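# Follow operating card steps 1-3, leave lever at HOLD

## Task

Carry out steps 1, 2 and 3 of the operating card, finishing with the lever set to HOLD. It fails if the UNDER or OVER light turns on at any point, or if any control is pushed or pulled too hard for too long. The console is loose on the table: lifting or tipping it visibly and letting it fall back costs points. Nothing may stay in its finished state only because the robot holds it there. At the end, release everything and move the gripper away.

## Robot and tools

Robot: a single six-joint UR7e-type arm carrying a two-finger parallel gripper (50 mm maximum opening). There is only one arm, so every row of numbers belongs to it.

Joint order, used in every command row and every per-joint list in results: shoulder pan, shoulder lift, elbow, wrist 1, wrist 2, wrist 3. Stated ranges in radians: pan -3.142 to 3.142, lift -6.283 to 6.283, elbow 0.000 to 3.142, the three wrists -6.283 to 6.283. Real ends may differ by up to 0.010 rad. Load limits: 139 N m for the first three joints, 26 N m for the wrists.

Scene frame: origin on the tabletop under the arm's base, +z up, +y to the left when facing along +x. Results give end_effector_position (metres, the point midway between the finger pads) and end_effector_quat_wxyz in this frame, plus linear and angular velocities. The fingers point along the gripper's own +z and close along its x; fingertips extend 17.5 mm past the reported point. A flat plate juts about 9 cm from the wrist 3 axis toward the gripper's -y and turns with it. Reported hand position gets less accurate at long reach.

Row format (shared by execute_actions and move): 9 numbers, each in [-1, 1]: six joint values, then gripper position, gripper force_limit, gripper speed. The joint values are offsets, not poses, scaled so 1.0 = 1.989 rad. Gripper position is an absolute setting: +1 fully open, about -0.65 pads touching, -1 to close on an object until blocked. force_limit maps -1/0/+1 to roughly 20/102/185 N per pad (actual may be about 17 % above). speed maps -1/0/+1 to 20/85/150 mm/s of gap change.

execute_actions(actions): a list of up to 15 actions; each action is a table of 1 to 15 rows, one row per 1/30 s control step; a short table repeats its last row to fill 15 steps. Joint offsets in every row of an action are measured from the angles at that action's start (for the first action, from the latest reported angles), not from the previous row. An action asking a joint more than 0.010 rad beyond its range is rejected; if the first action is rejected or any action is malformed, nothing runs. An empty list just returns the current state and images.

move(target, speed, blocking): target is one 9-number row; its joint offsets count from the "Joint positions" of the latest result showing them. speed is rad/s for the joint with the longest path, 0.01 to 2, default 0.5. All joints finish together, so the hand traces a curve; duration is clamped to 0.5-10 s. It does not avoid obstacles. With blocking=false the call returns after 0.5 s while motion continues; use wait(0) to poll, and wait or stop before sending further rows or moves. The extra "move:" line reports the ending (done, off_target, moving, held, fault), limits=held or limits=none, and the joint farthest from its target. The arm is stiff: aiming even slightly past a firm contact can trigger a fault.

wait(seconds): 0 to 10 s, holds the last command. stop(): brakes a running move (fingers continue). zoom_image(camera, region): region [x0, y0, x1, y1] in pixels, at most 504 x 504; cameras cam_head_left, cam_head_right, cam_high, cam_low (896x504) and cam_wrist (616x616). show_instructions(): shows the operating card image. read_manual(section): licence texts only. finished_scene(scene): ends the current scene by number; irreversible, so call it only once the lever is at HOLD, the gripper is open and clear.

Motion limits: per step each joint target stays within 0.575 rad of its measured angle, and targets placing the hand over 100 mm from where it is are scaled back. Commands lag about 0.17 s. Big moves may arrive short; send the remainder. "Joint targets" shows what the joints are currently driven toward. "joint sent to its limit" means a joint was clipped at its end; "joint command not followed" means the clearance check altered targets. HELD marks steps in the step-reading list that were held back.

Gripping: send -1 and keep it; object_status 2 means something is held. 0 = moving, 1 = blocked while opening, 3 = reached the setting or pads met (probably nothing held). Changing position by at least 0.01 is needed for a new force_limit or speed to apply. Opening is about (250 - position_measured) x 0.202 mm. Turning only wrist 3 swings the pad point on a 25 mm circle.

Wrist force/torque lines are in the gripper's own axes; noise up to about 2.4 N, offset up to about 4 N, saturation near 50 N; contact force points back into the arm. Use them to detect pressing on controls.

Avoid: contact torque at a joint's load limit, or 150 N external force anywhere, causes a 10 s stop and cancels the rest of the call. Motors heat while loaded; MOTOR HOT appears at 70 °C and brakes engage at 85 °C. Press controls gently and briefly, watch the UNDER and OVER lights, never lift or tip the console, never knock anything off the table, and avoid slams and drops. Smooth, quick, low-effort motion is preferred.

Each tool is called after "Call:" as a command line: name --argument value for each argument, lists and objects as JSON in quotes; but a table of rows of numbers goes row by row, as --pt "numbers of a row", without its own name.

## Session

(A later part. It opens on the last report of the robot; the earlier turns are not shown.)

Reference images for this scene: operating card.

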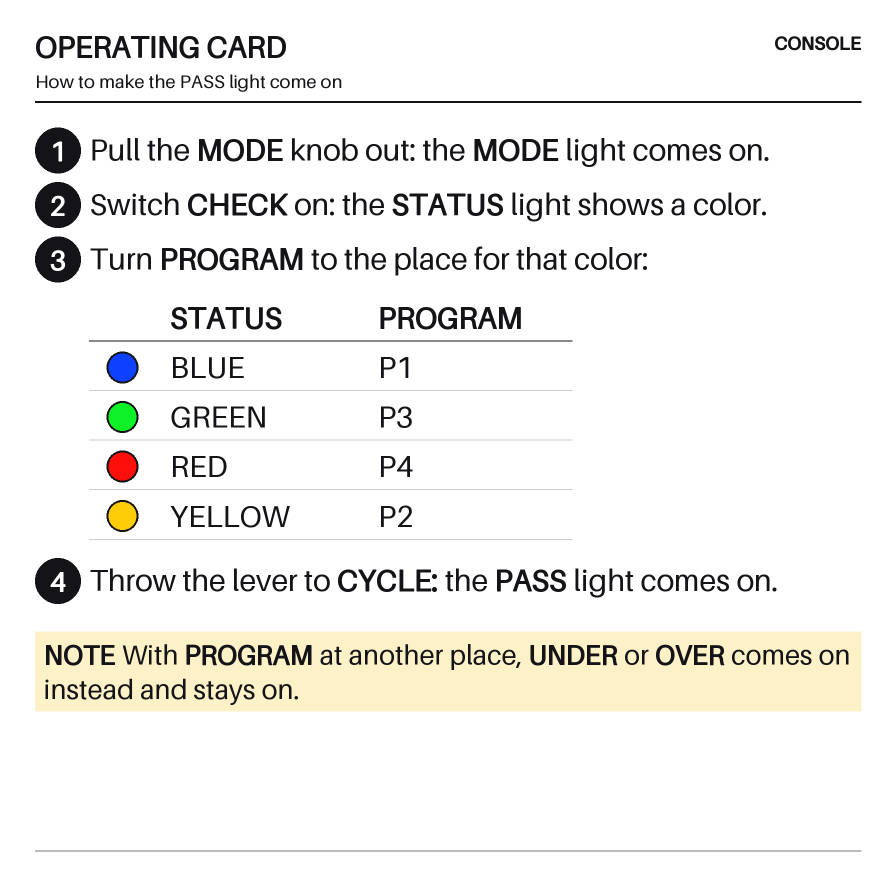

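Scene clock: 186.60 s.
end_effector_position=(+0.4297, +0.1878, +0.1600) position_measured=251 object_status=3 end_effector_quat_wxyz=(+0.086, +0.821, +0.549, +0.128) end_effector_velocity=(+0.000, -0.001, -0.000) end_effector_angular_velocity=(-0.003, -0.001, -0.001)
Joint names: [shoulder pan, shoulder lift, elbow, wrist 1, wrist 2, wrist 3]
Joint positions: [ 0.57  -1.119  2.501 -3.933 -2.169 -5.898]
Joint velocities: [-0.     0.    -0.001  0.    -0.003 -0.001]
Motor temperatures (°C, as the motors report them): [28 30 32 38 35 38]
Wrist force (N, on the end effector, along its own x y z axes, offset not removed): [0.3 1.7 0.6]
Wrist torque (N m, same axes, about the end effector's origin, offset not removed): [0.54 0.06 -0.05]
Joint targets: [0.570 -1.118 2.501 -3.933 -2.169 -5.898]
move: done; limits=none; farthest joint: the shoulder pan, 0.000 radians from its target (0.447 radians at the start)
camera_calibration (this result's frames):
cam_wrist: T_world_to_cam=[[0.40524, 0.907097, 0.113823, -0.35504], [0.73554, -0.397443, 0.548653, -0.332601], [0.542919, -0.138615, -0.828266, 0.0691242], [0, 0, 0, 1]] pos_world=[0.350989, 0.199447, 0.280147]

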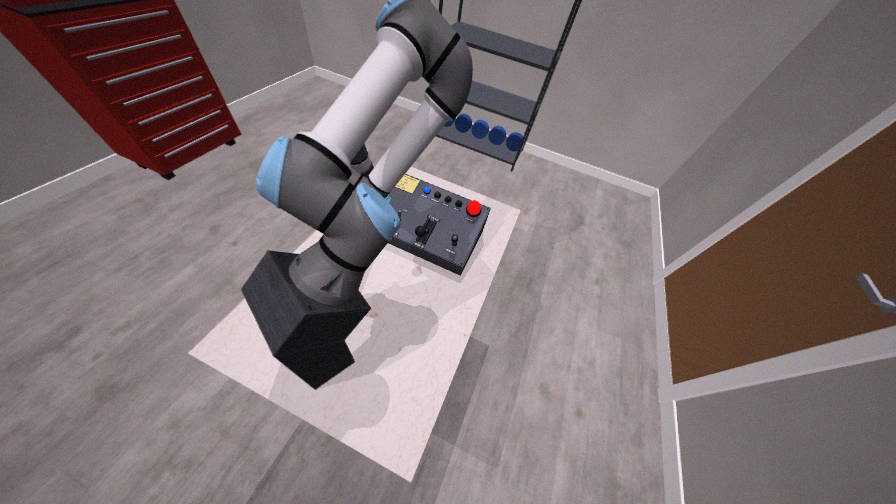

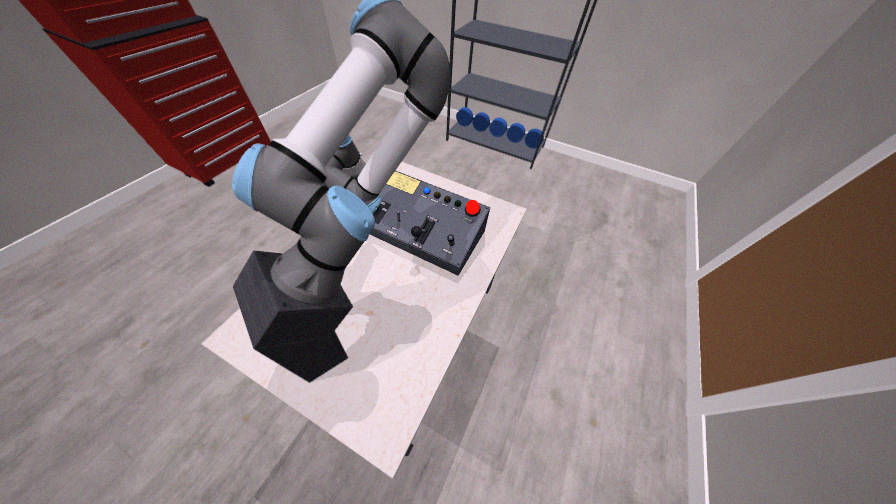

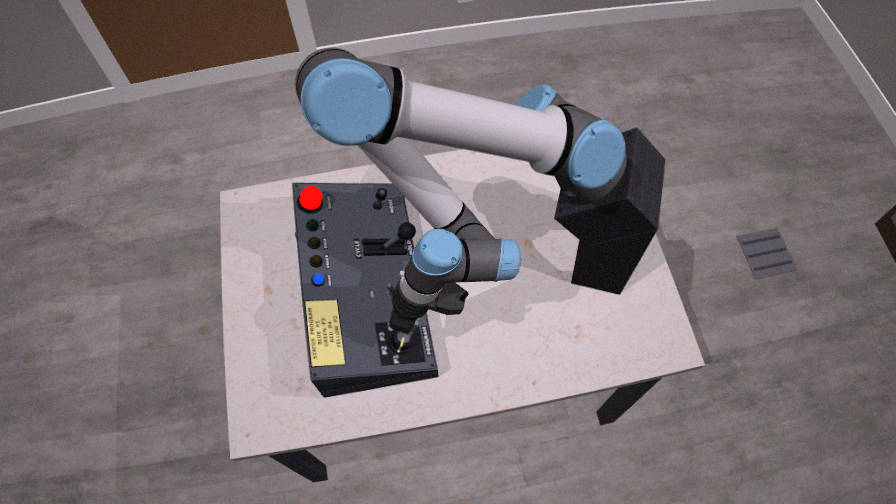

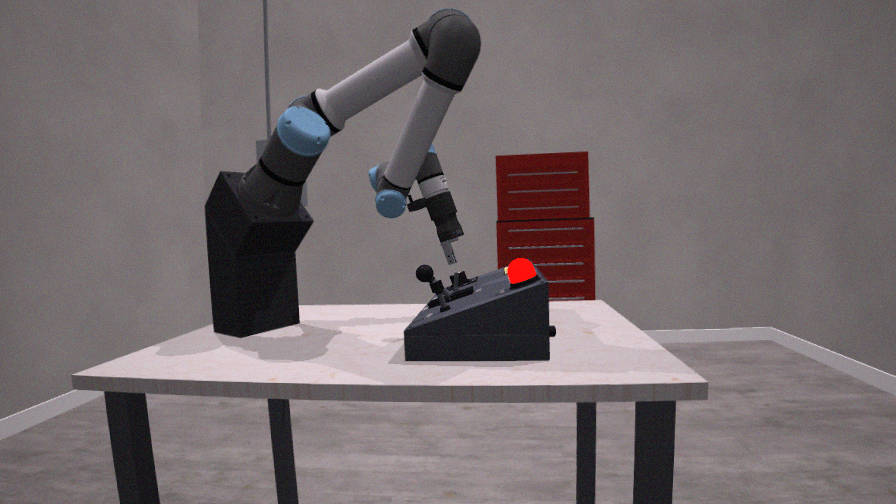

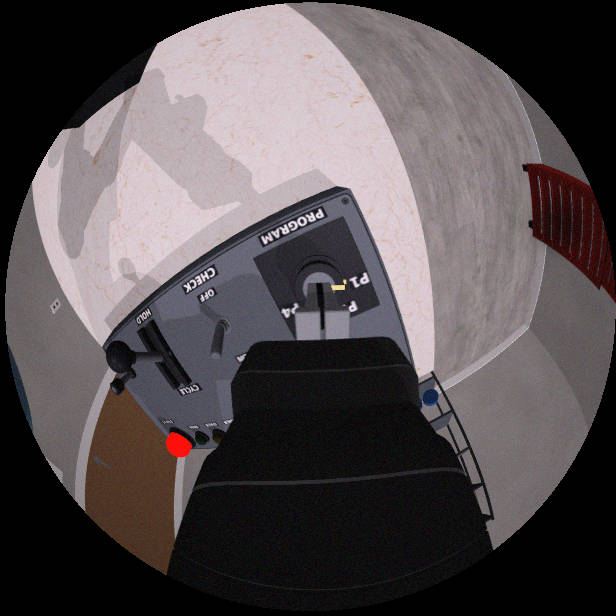

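Call:
move --target '[-0.0371,0.0493,-0.0337,-0.0282,0.0313,-0.024,1,-0.75,1]' --speed 0.12

Call:
zoom_image --camera "cam_wrist" --region '[240,240,400,350]'

Call:
zoom_image --camera "cam_low" --region '[420,230,500,310]'

Scene clock: 196.33 s.
end_effector_position=(+0.4436, +0.1883, +0.1170) position_measured=3 object_status=3 end_effector_quat_wxyz=(+0.086, +0.821, +0.549, +0.128) end_effector_velocity=(+0.001, +0.000, -0.000) end_effector_angular_velocity=(+0.002, -0.002, +0.000)
Joint names: [shoulder pan, shoulder lift, elbow, wrist 1, wrist 2, wrist 3]
Joint positions: [ 0.496 -1.021  2.435 -3.989 -2.107 -5.946]
Joint velocities: [-0.001  0.001 -0.002 -0.002  0.003 -0.002]
Motor temperatures (°C, as the motors report them): [28 30 32 38 35 38]
Wrist force (N, on the end effector, along its own x y z axes, offset not removed): [0.3 -1.4 0.4]
Wrist torque (N m, same axes, about the end effector's origin, offset not removed): [-0.11 -0.02 -0.01]
Joint targets: [0.496 -1.020 2.434 -3.989 -2.107 -5.946]
move: done; limits=none; farthest joint: the elbow, 0.001 radians from its target (0.067 radians at the start)
camera_calibration (this result's frames):
cam_wrist: T_world_to_cam=[[0.404973, 0.907197, 0.113974, -0.356078], [0.735983, -0.397401, 0.548089, -0.319196], [0.542518, -0.138078, -0.828618, 0.0261442], [0, 0, 0, 1]] pos_world=[0.364941, 0.199794, 0.237195]

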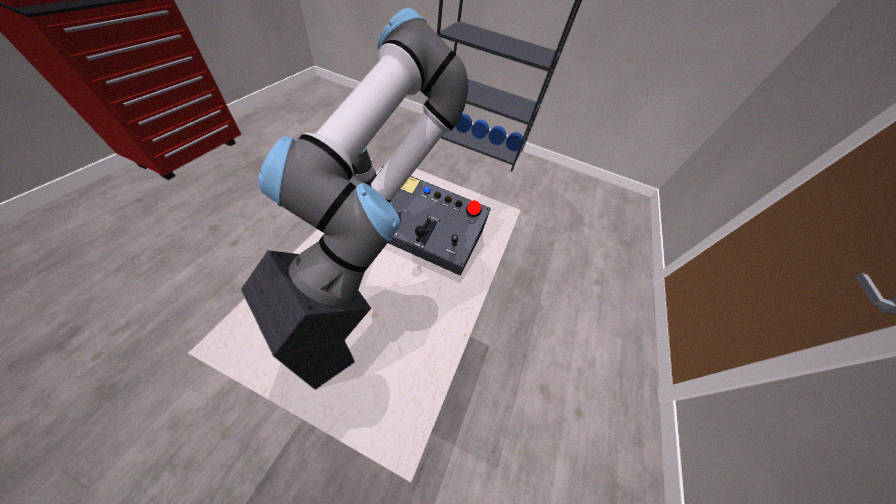

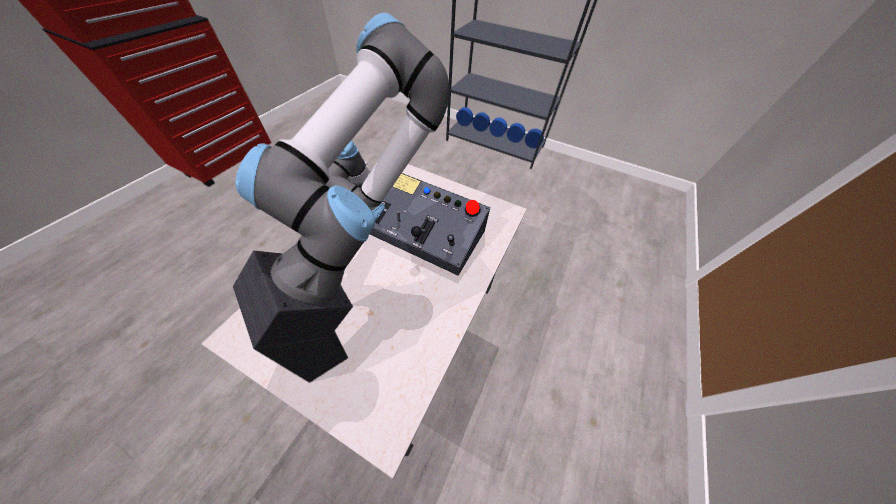

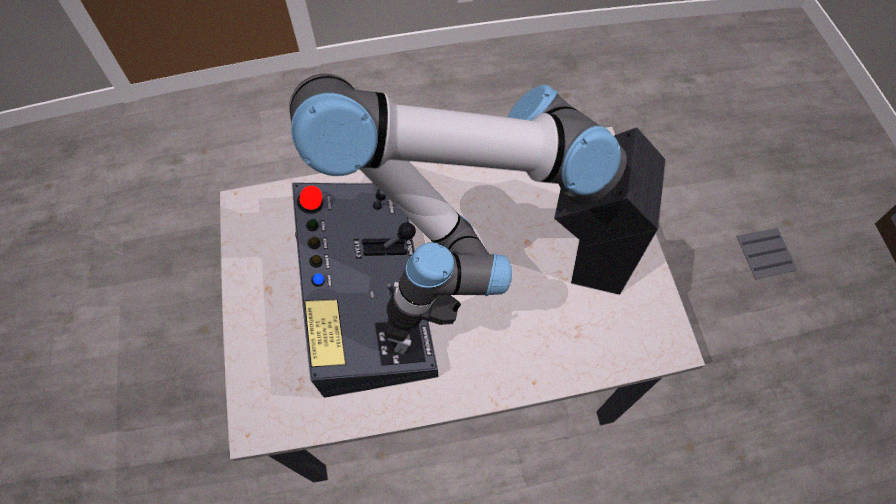

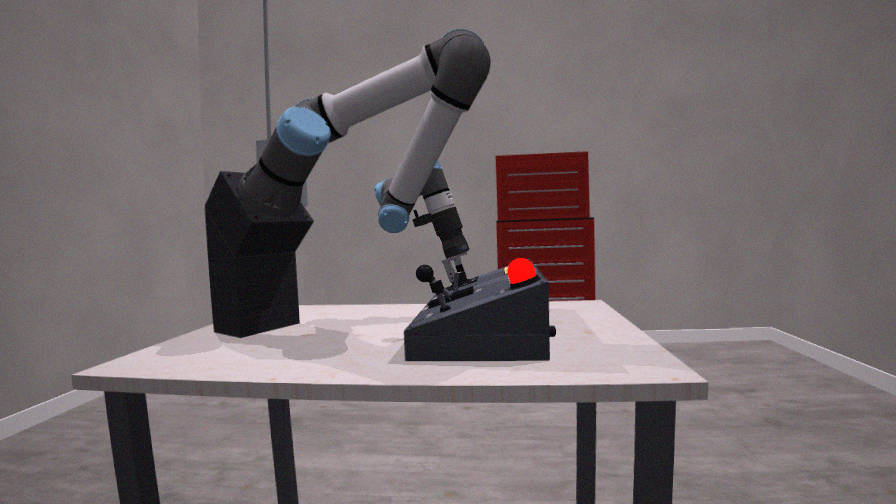

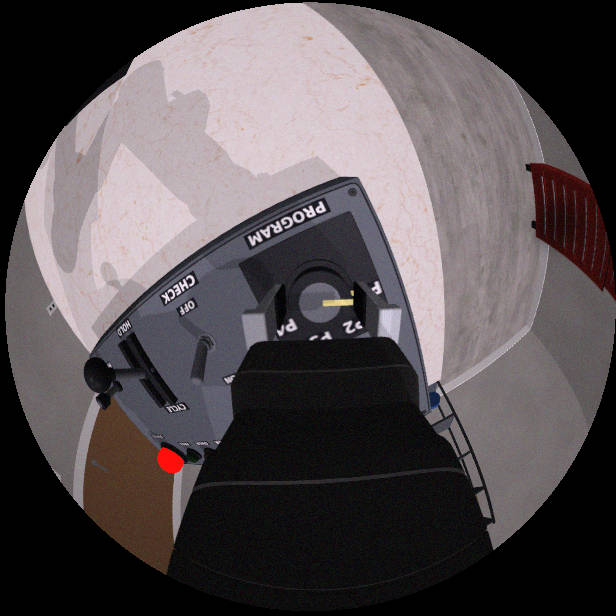

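Region (240, 240, 400, 350) of cam_wrist's 616x616 image, scaled by 3.150, with more detail than that image has; it fills the top 346 rows of this view, and the rest is white.

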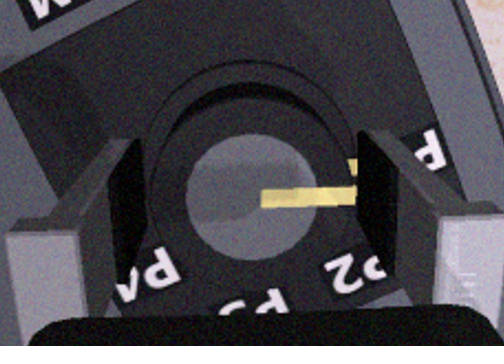

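Region (420, 230, 500, 310) of cam_low's 896x504 image, scaled by 6.300, with more detail than that image has.

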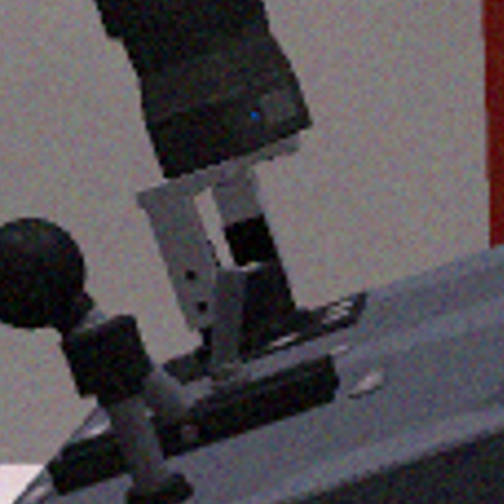

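Call:
move --target '[0,0,0,0,0,0,-1,-0.75,-0.8]'

Scene clock: 200.97 s.
end_effector_position=(+0.4436, +0.1883, +0.1170) position_measured=36 object_status=2 end_effector_quat_wxyz=(+0.086, +0.821, +0.549, +0.128) end_effector_velocity=(+0.000, -0.000, -0.000) end_effector_angular_velocity=(-0.001, -0.001, -0.004)
Joint names: [shoulder pan, shoulder lift, elbow, wrist 1, wrist 2, wrist 3]
Joint positions: [ 0.496 -1.021  2.434 -3.989 -2.107 -5.946]
Joint velocities: [-0.     0.    -0.001 -0.001 -0.001  0.002]
Motor temperatures (°C, as the motors report them): [28 30 32 38 35 38]
Wrist force (N, on the end effector, along its own x y z axes, offset not removed): [-2.9 0.3 -0.9]
Wrist torque (N m, same axes, about the end effector's origin, offset not removed): [0.25 -0.07 -0.06]
Joint targets: [0.496 -1.021 2.435 -3.989 -2.107 -5.946]
move: done; limits=none; farthest joint: the elbow, 0.001 radians from its target (0.001 radians at the start)
camera_calibration (this result's frames):
cam_wrist: T_world_to_cam=[[0.404972, 0.907199, 0.113961, -0.356072], [0.735992, -0.397394, 0.548081, -0.319183], [0.542506, -0.138083, -0.828625, 0.0260977], [0, 0, 0, 1]] pos_world=[0.364957, 0.19979, 0.237142]

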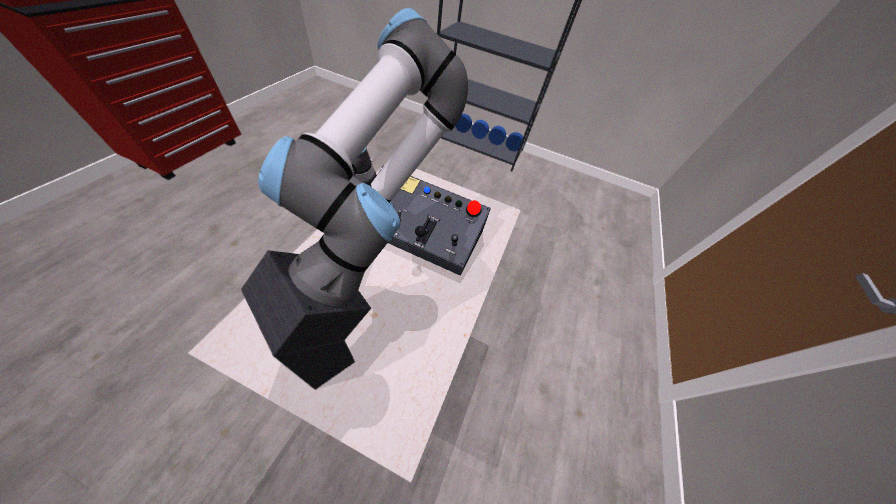

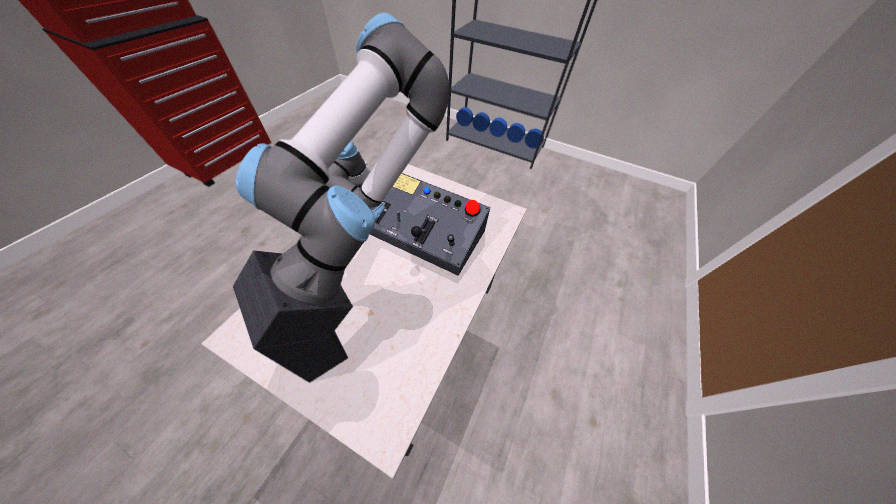

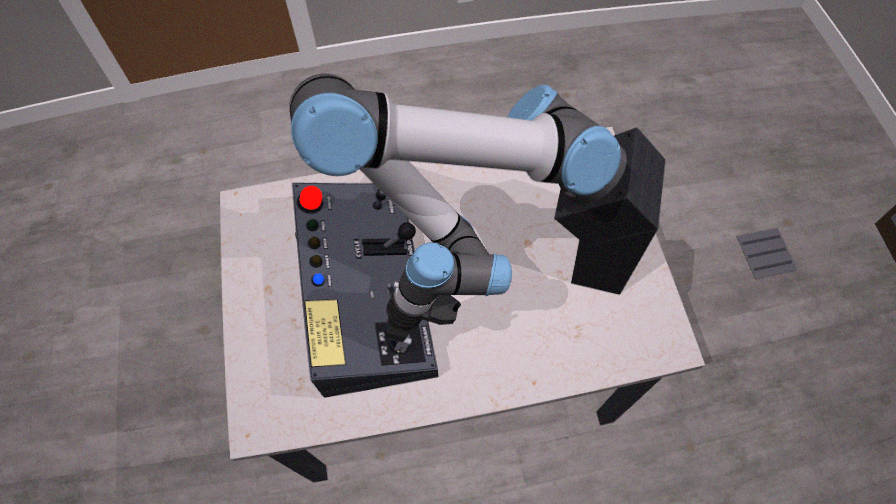

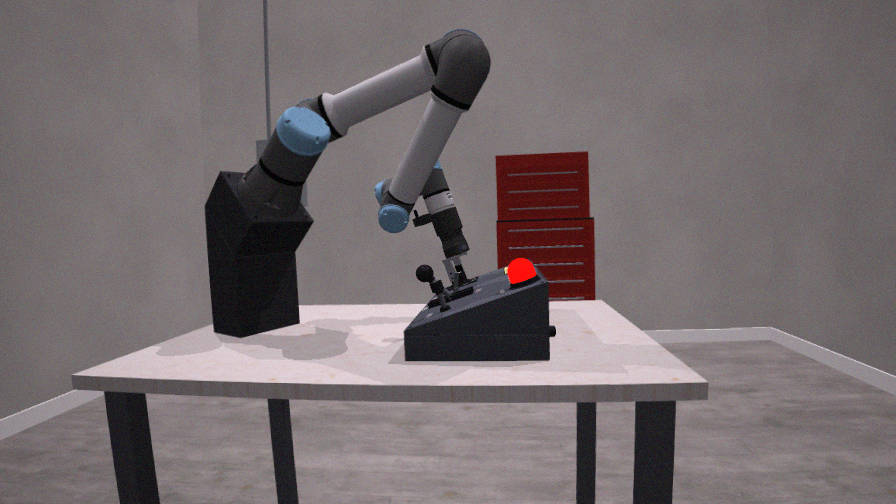

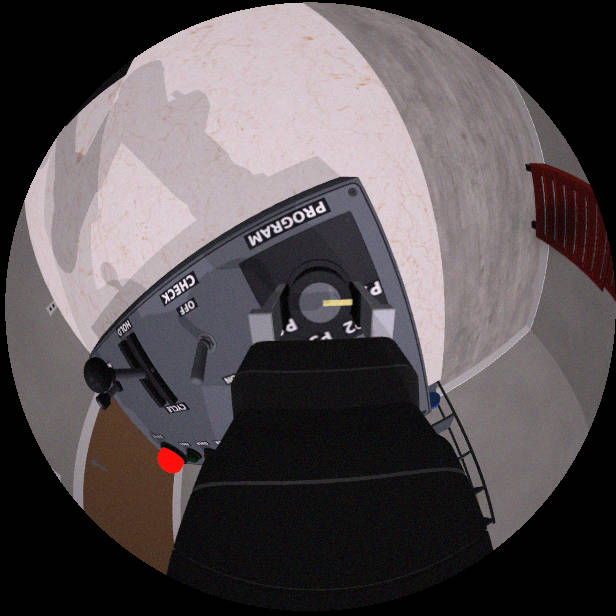

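Call:
move --target '[-0.01104,0.00184,0.01095,-0.01621,0.00935,0.1906,-1,-0.75,-0.8]' --speed 0.8

Call:
move --target '[-0.00815,0.00805,0.01009,-0.02056,0.00692,0.1925,-1,-0.75,-0.8]' --speed 0.8

Scene clock: 229.47 s.
end_effector_position=(+0.4436, +0.1883, +0.1169) position_measured=36 object_status=2 end_effector_quat_wxyz=(+0.059, +0.913, +0.379, +0.142) end_effector_velocity=(-0.000, +0.000, -0.001) end_effector_angular_velocity=(+0.002, +0.001, -0.002)
Joint names: [shoulder pan, shoulder lift, elbow, wrist 1, wrist 2, wrist 3]
Joint positions: [ 0.474 -1.017  2.456 -4.021 -2.088 -5.567]
Joint velocities: [-0.001  0.002 -0.    -0.001  0.001  0.002]
Motor temperatures (°C, as the motors report them): [28 30 32 38 35 38]
Wrist force (N, on the end effector, along its own x y z axes, offset not removed): [-2.9 1.4 0.0]
Wrist torque (N m, same axes, about the end effector's origin, offset not removed): [0.26 0.47 -0.09]
Joint targets: [0.474 -1.017 2.456 -4.021 -2.088 -5.567]
move: done; limits=none; farthest joint: the shoulder lift, 0.001 radians from its target (0.003 radians at the start)
camera_calibration (this result's frames):
cam_wrist: T_world_to_cam=[[0.705028, 0.677421, 0.209849, -0.457136], [0.528289, -0.699086, 0.48186, -0.162478], [0.473125, -0.228864, -0.850749, 0.0765549], [0, 0, 0, 1]] pos_world=[0.371909, 0.213608, 0.23935]

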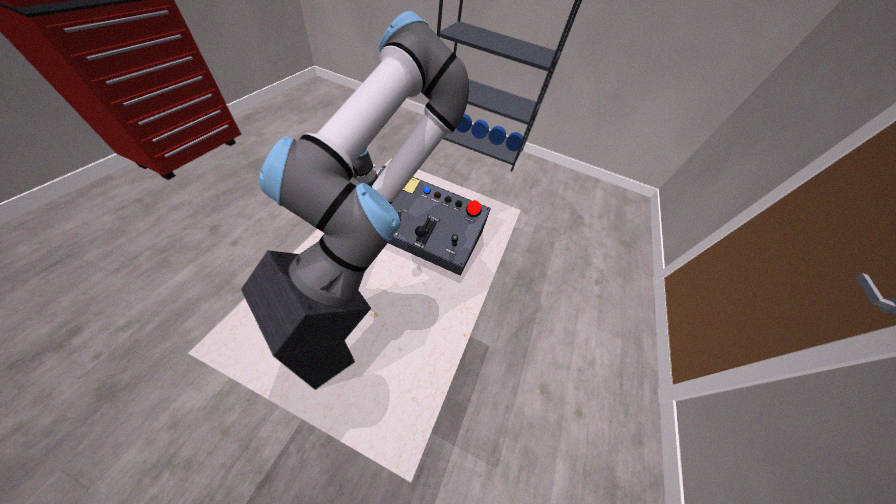

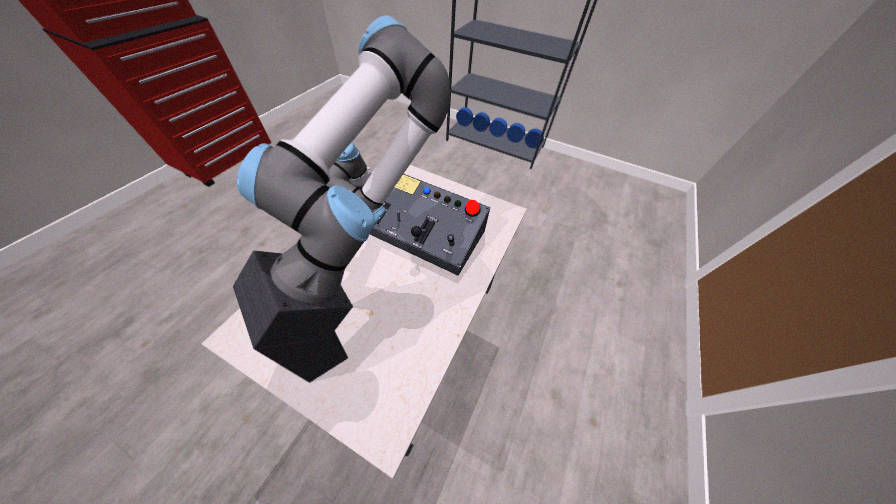

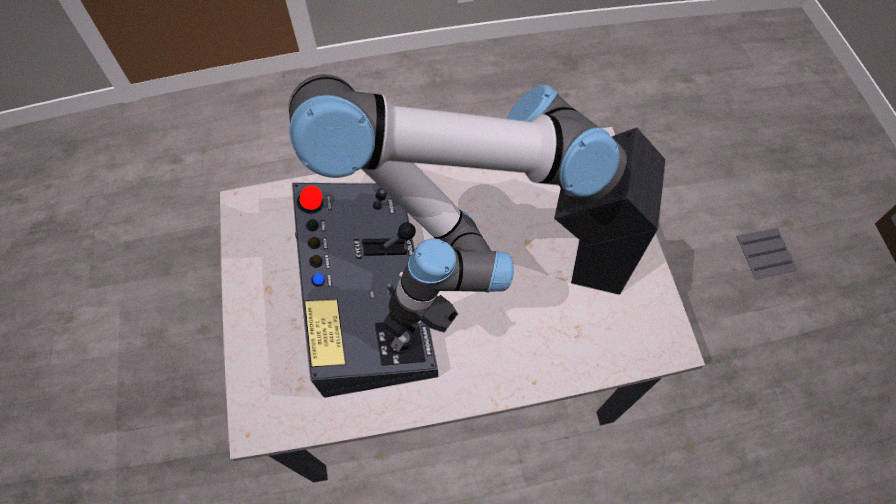

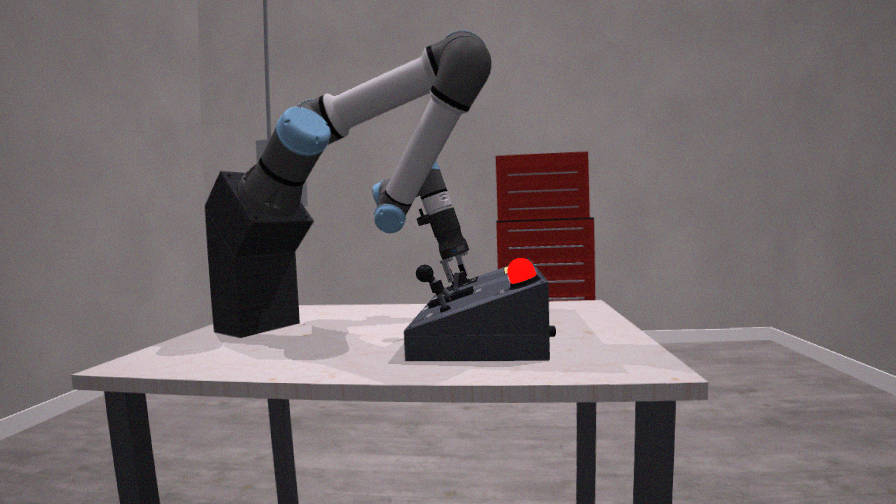

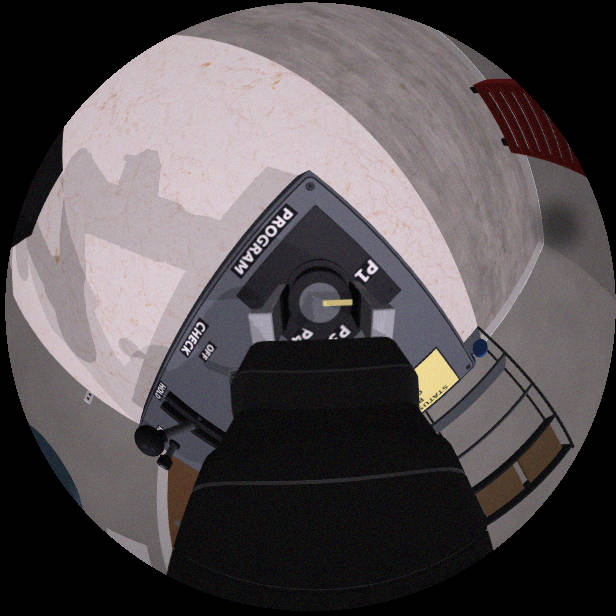

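Scene clock: 230.60 s.
end_effector_position=(+0.4436, +0.1883, +0.1169) position_measured=36 object_status=2 end_effector_quat_wxyz=(+0.030, +0.969, +0.194, +0.151) end_effector_velocity=(+0.001, +0.000, +0.001) end_effector_angular_velocity=(+0.001, -0.003, -0.000)
Joint names: [shoulder pan, shoulder lift, elbow, wrist 1, wrist 2, wrist 3]
Joint positions: [ 0.458 -1.001  2.476 -4.062 -2.074 -5.184]
Joint velocities: [ 0.001 -0.002 -0.001 -0.     0.001 -0.   ]
Motor temperatures (°C, as the motors report them): [28 30 32 38 35 38]
Wrist force (N, on the end effector, along its own x y z axes, offset not removed): [2.8 4.4 -0.6]
Wrist torque (N m, same axes, about the end effector's origin, offset not removed): [0.64 0.20 -0.19]
Joint targets: [0.458 -1.001 2.476 -4.062 -2.074 -5.184]
move: done; limits=none; farthest joint: the shoulder pan, 0.000 radians from its target (0.016 radians at the start)
camera_calibration (this result's frames):
cam_wrist: T_world_to_cam=[[0.898565, 0.344575, 0.271753, -0.487566], [0.226402, -0.894476, 0.385559, 0.0195039], [0.37593, -0.284924, -0.881757, 0.133849], [0, 0, 0, 1]] pos_world=[0.383376, 0.223586, 0.243]

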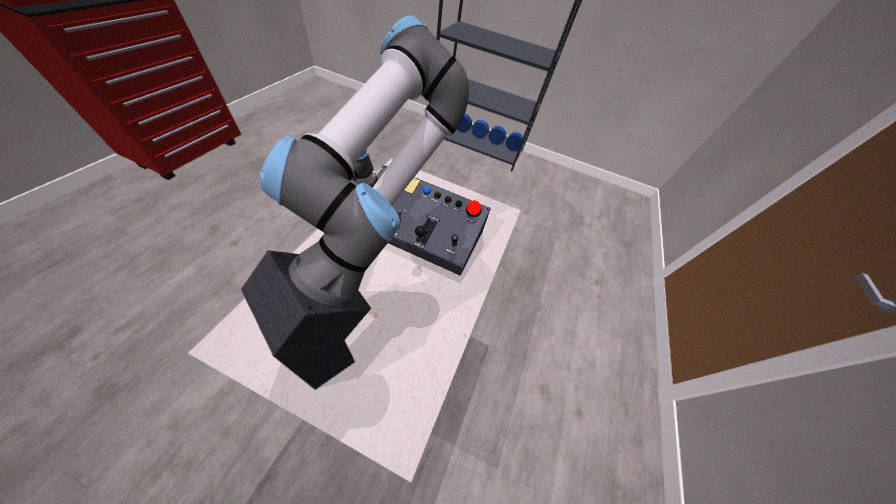

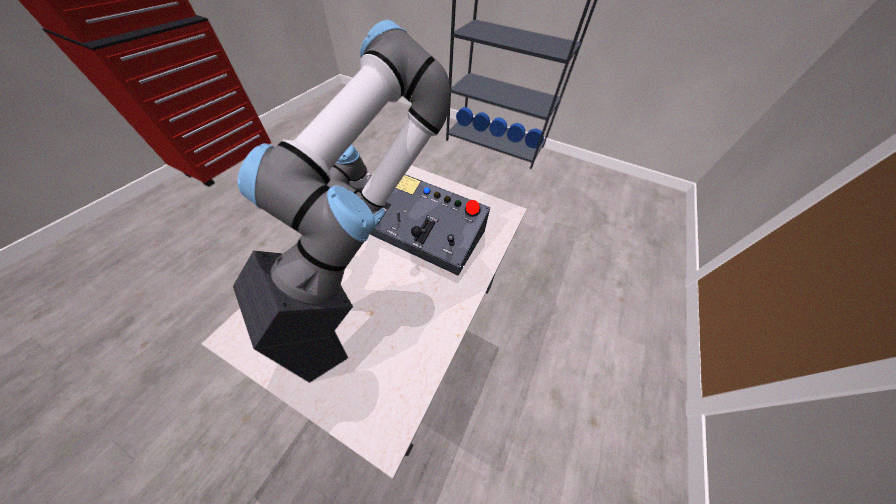

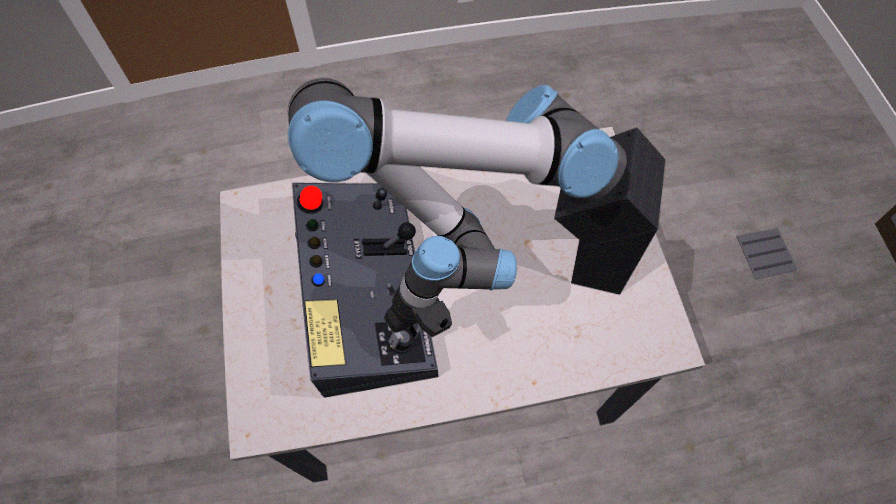

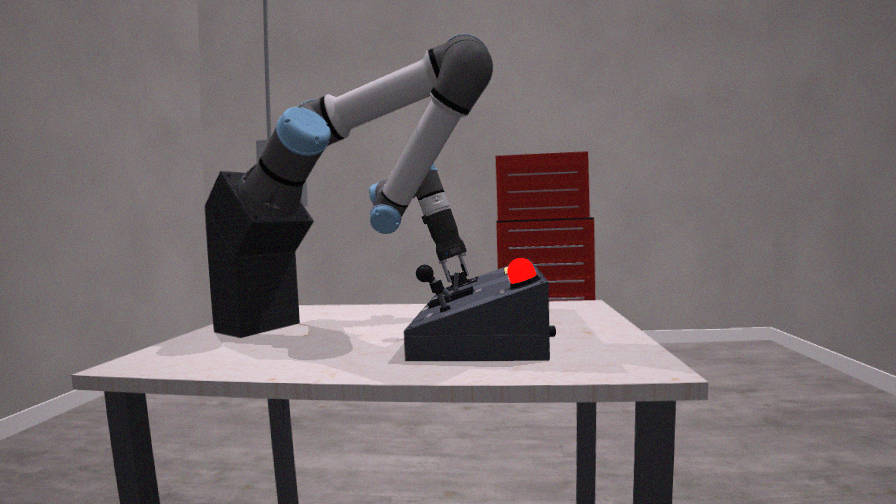

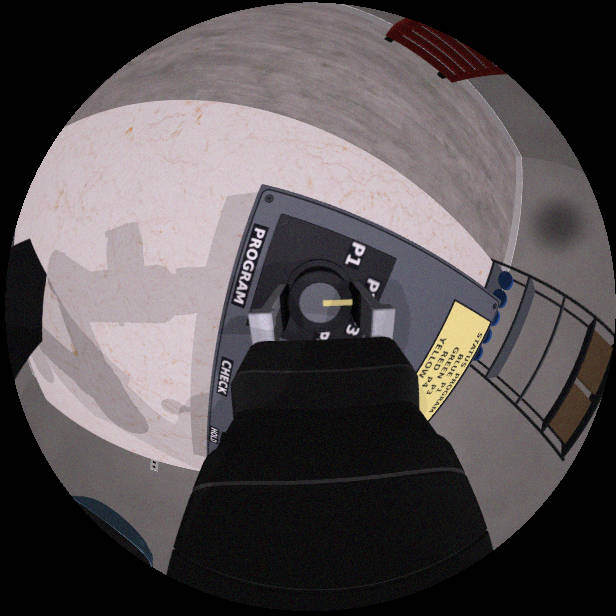

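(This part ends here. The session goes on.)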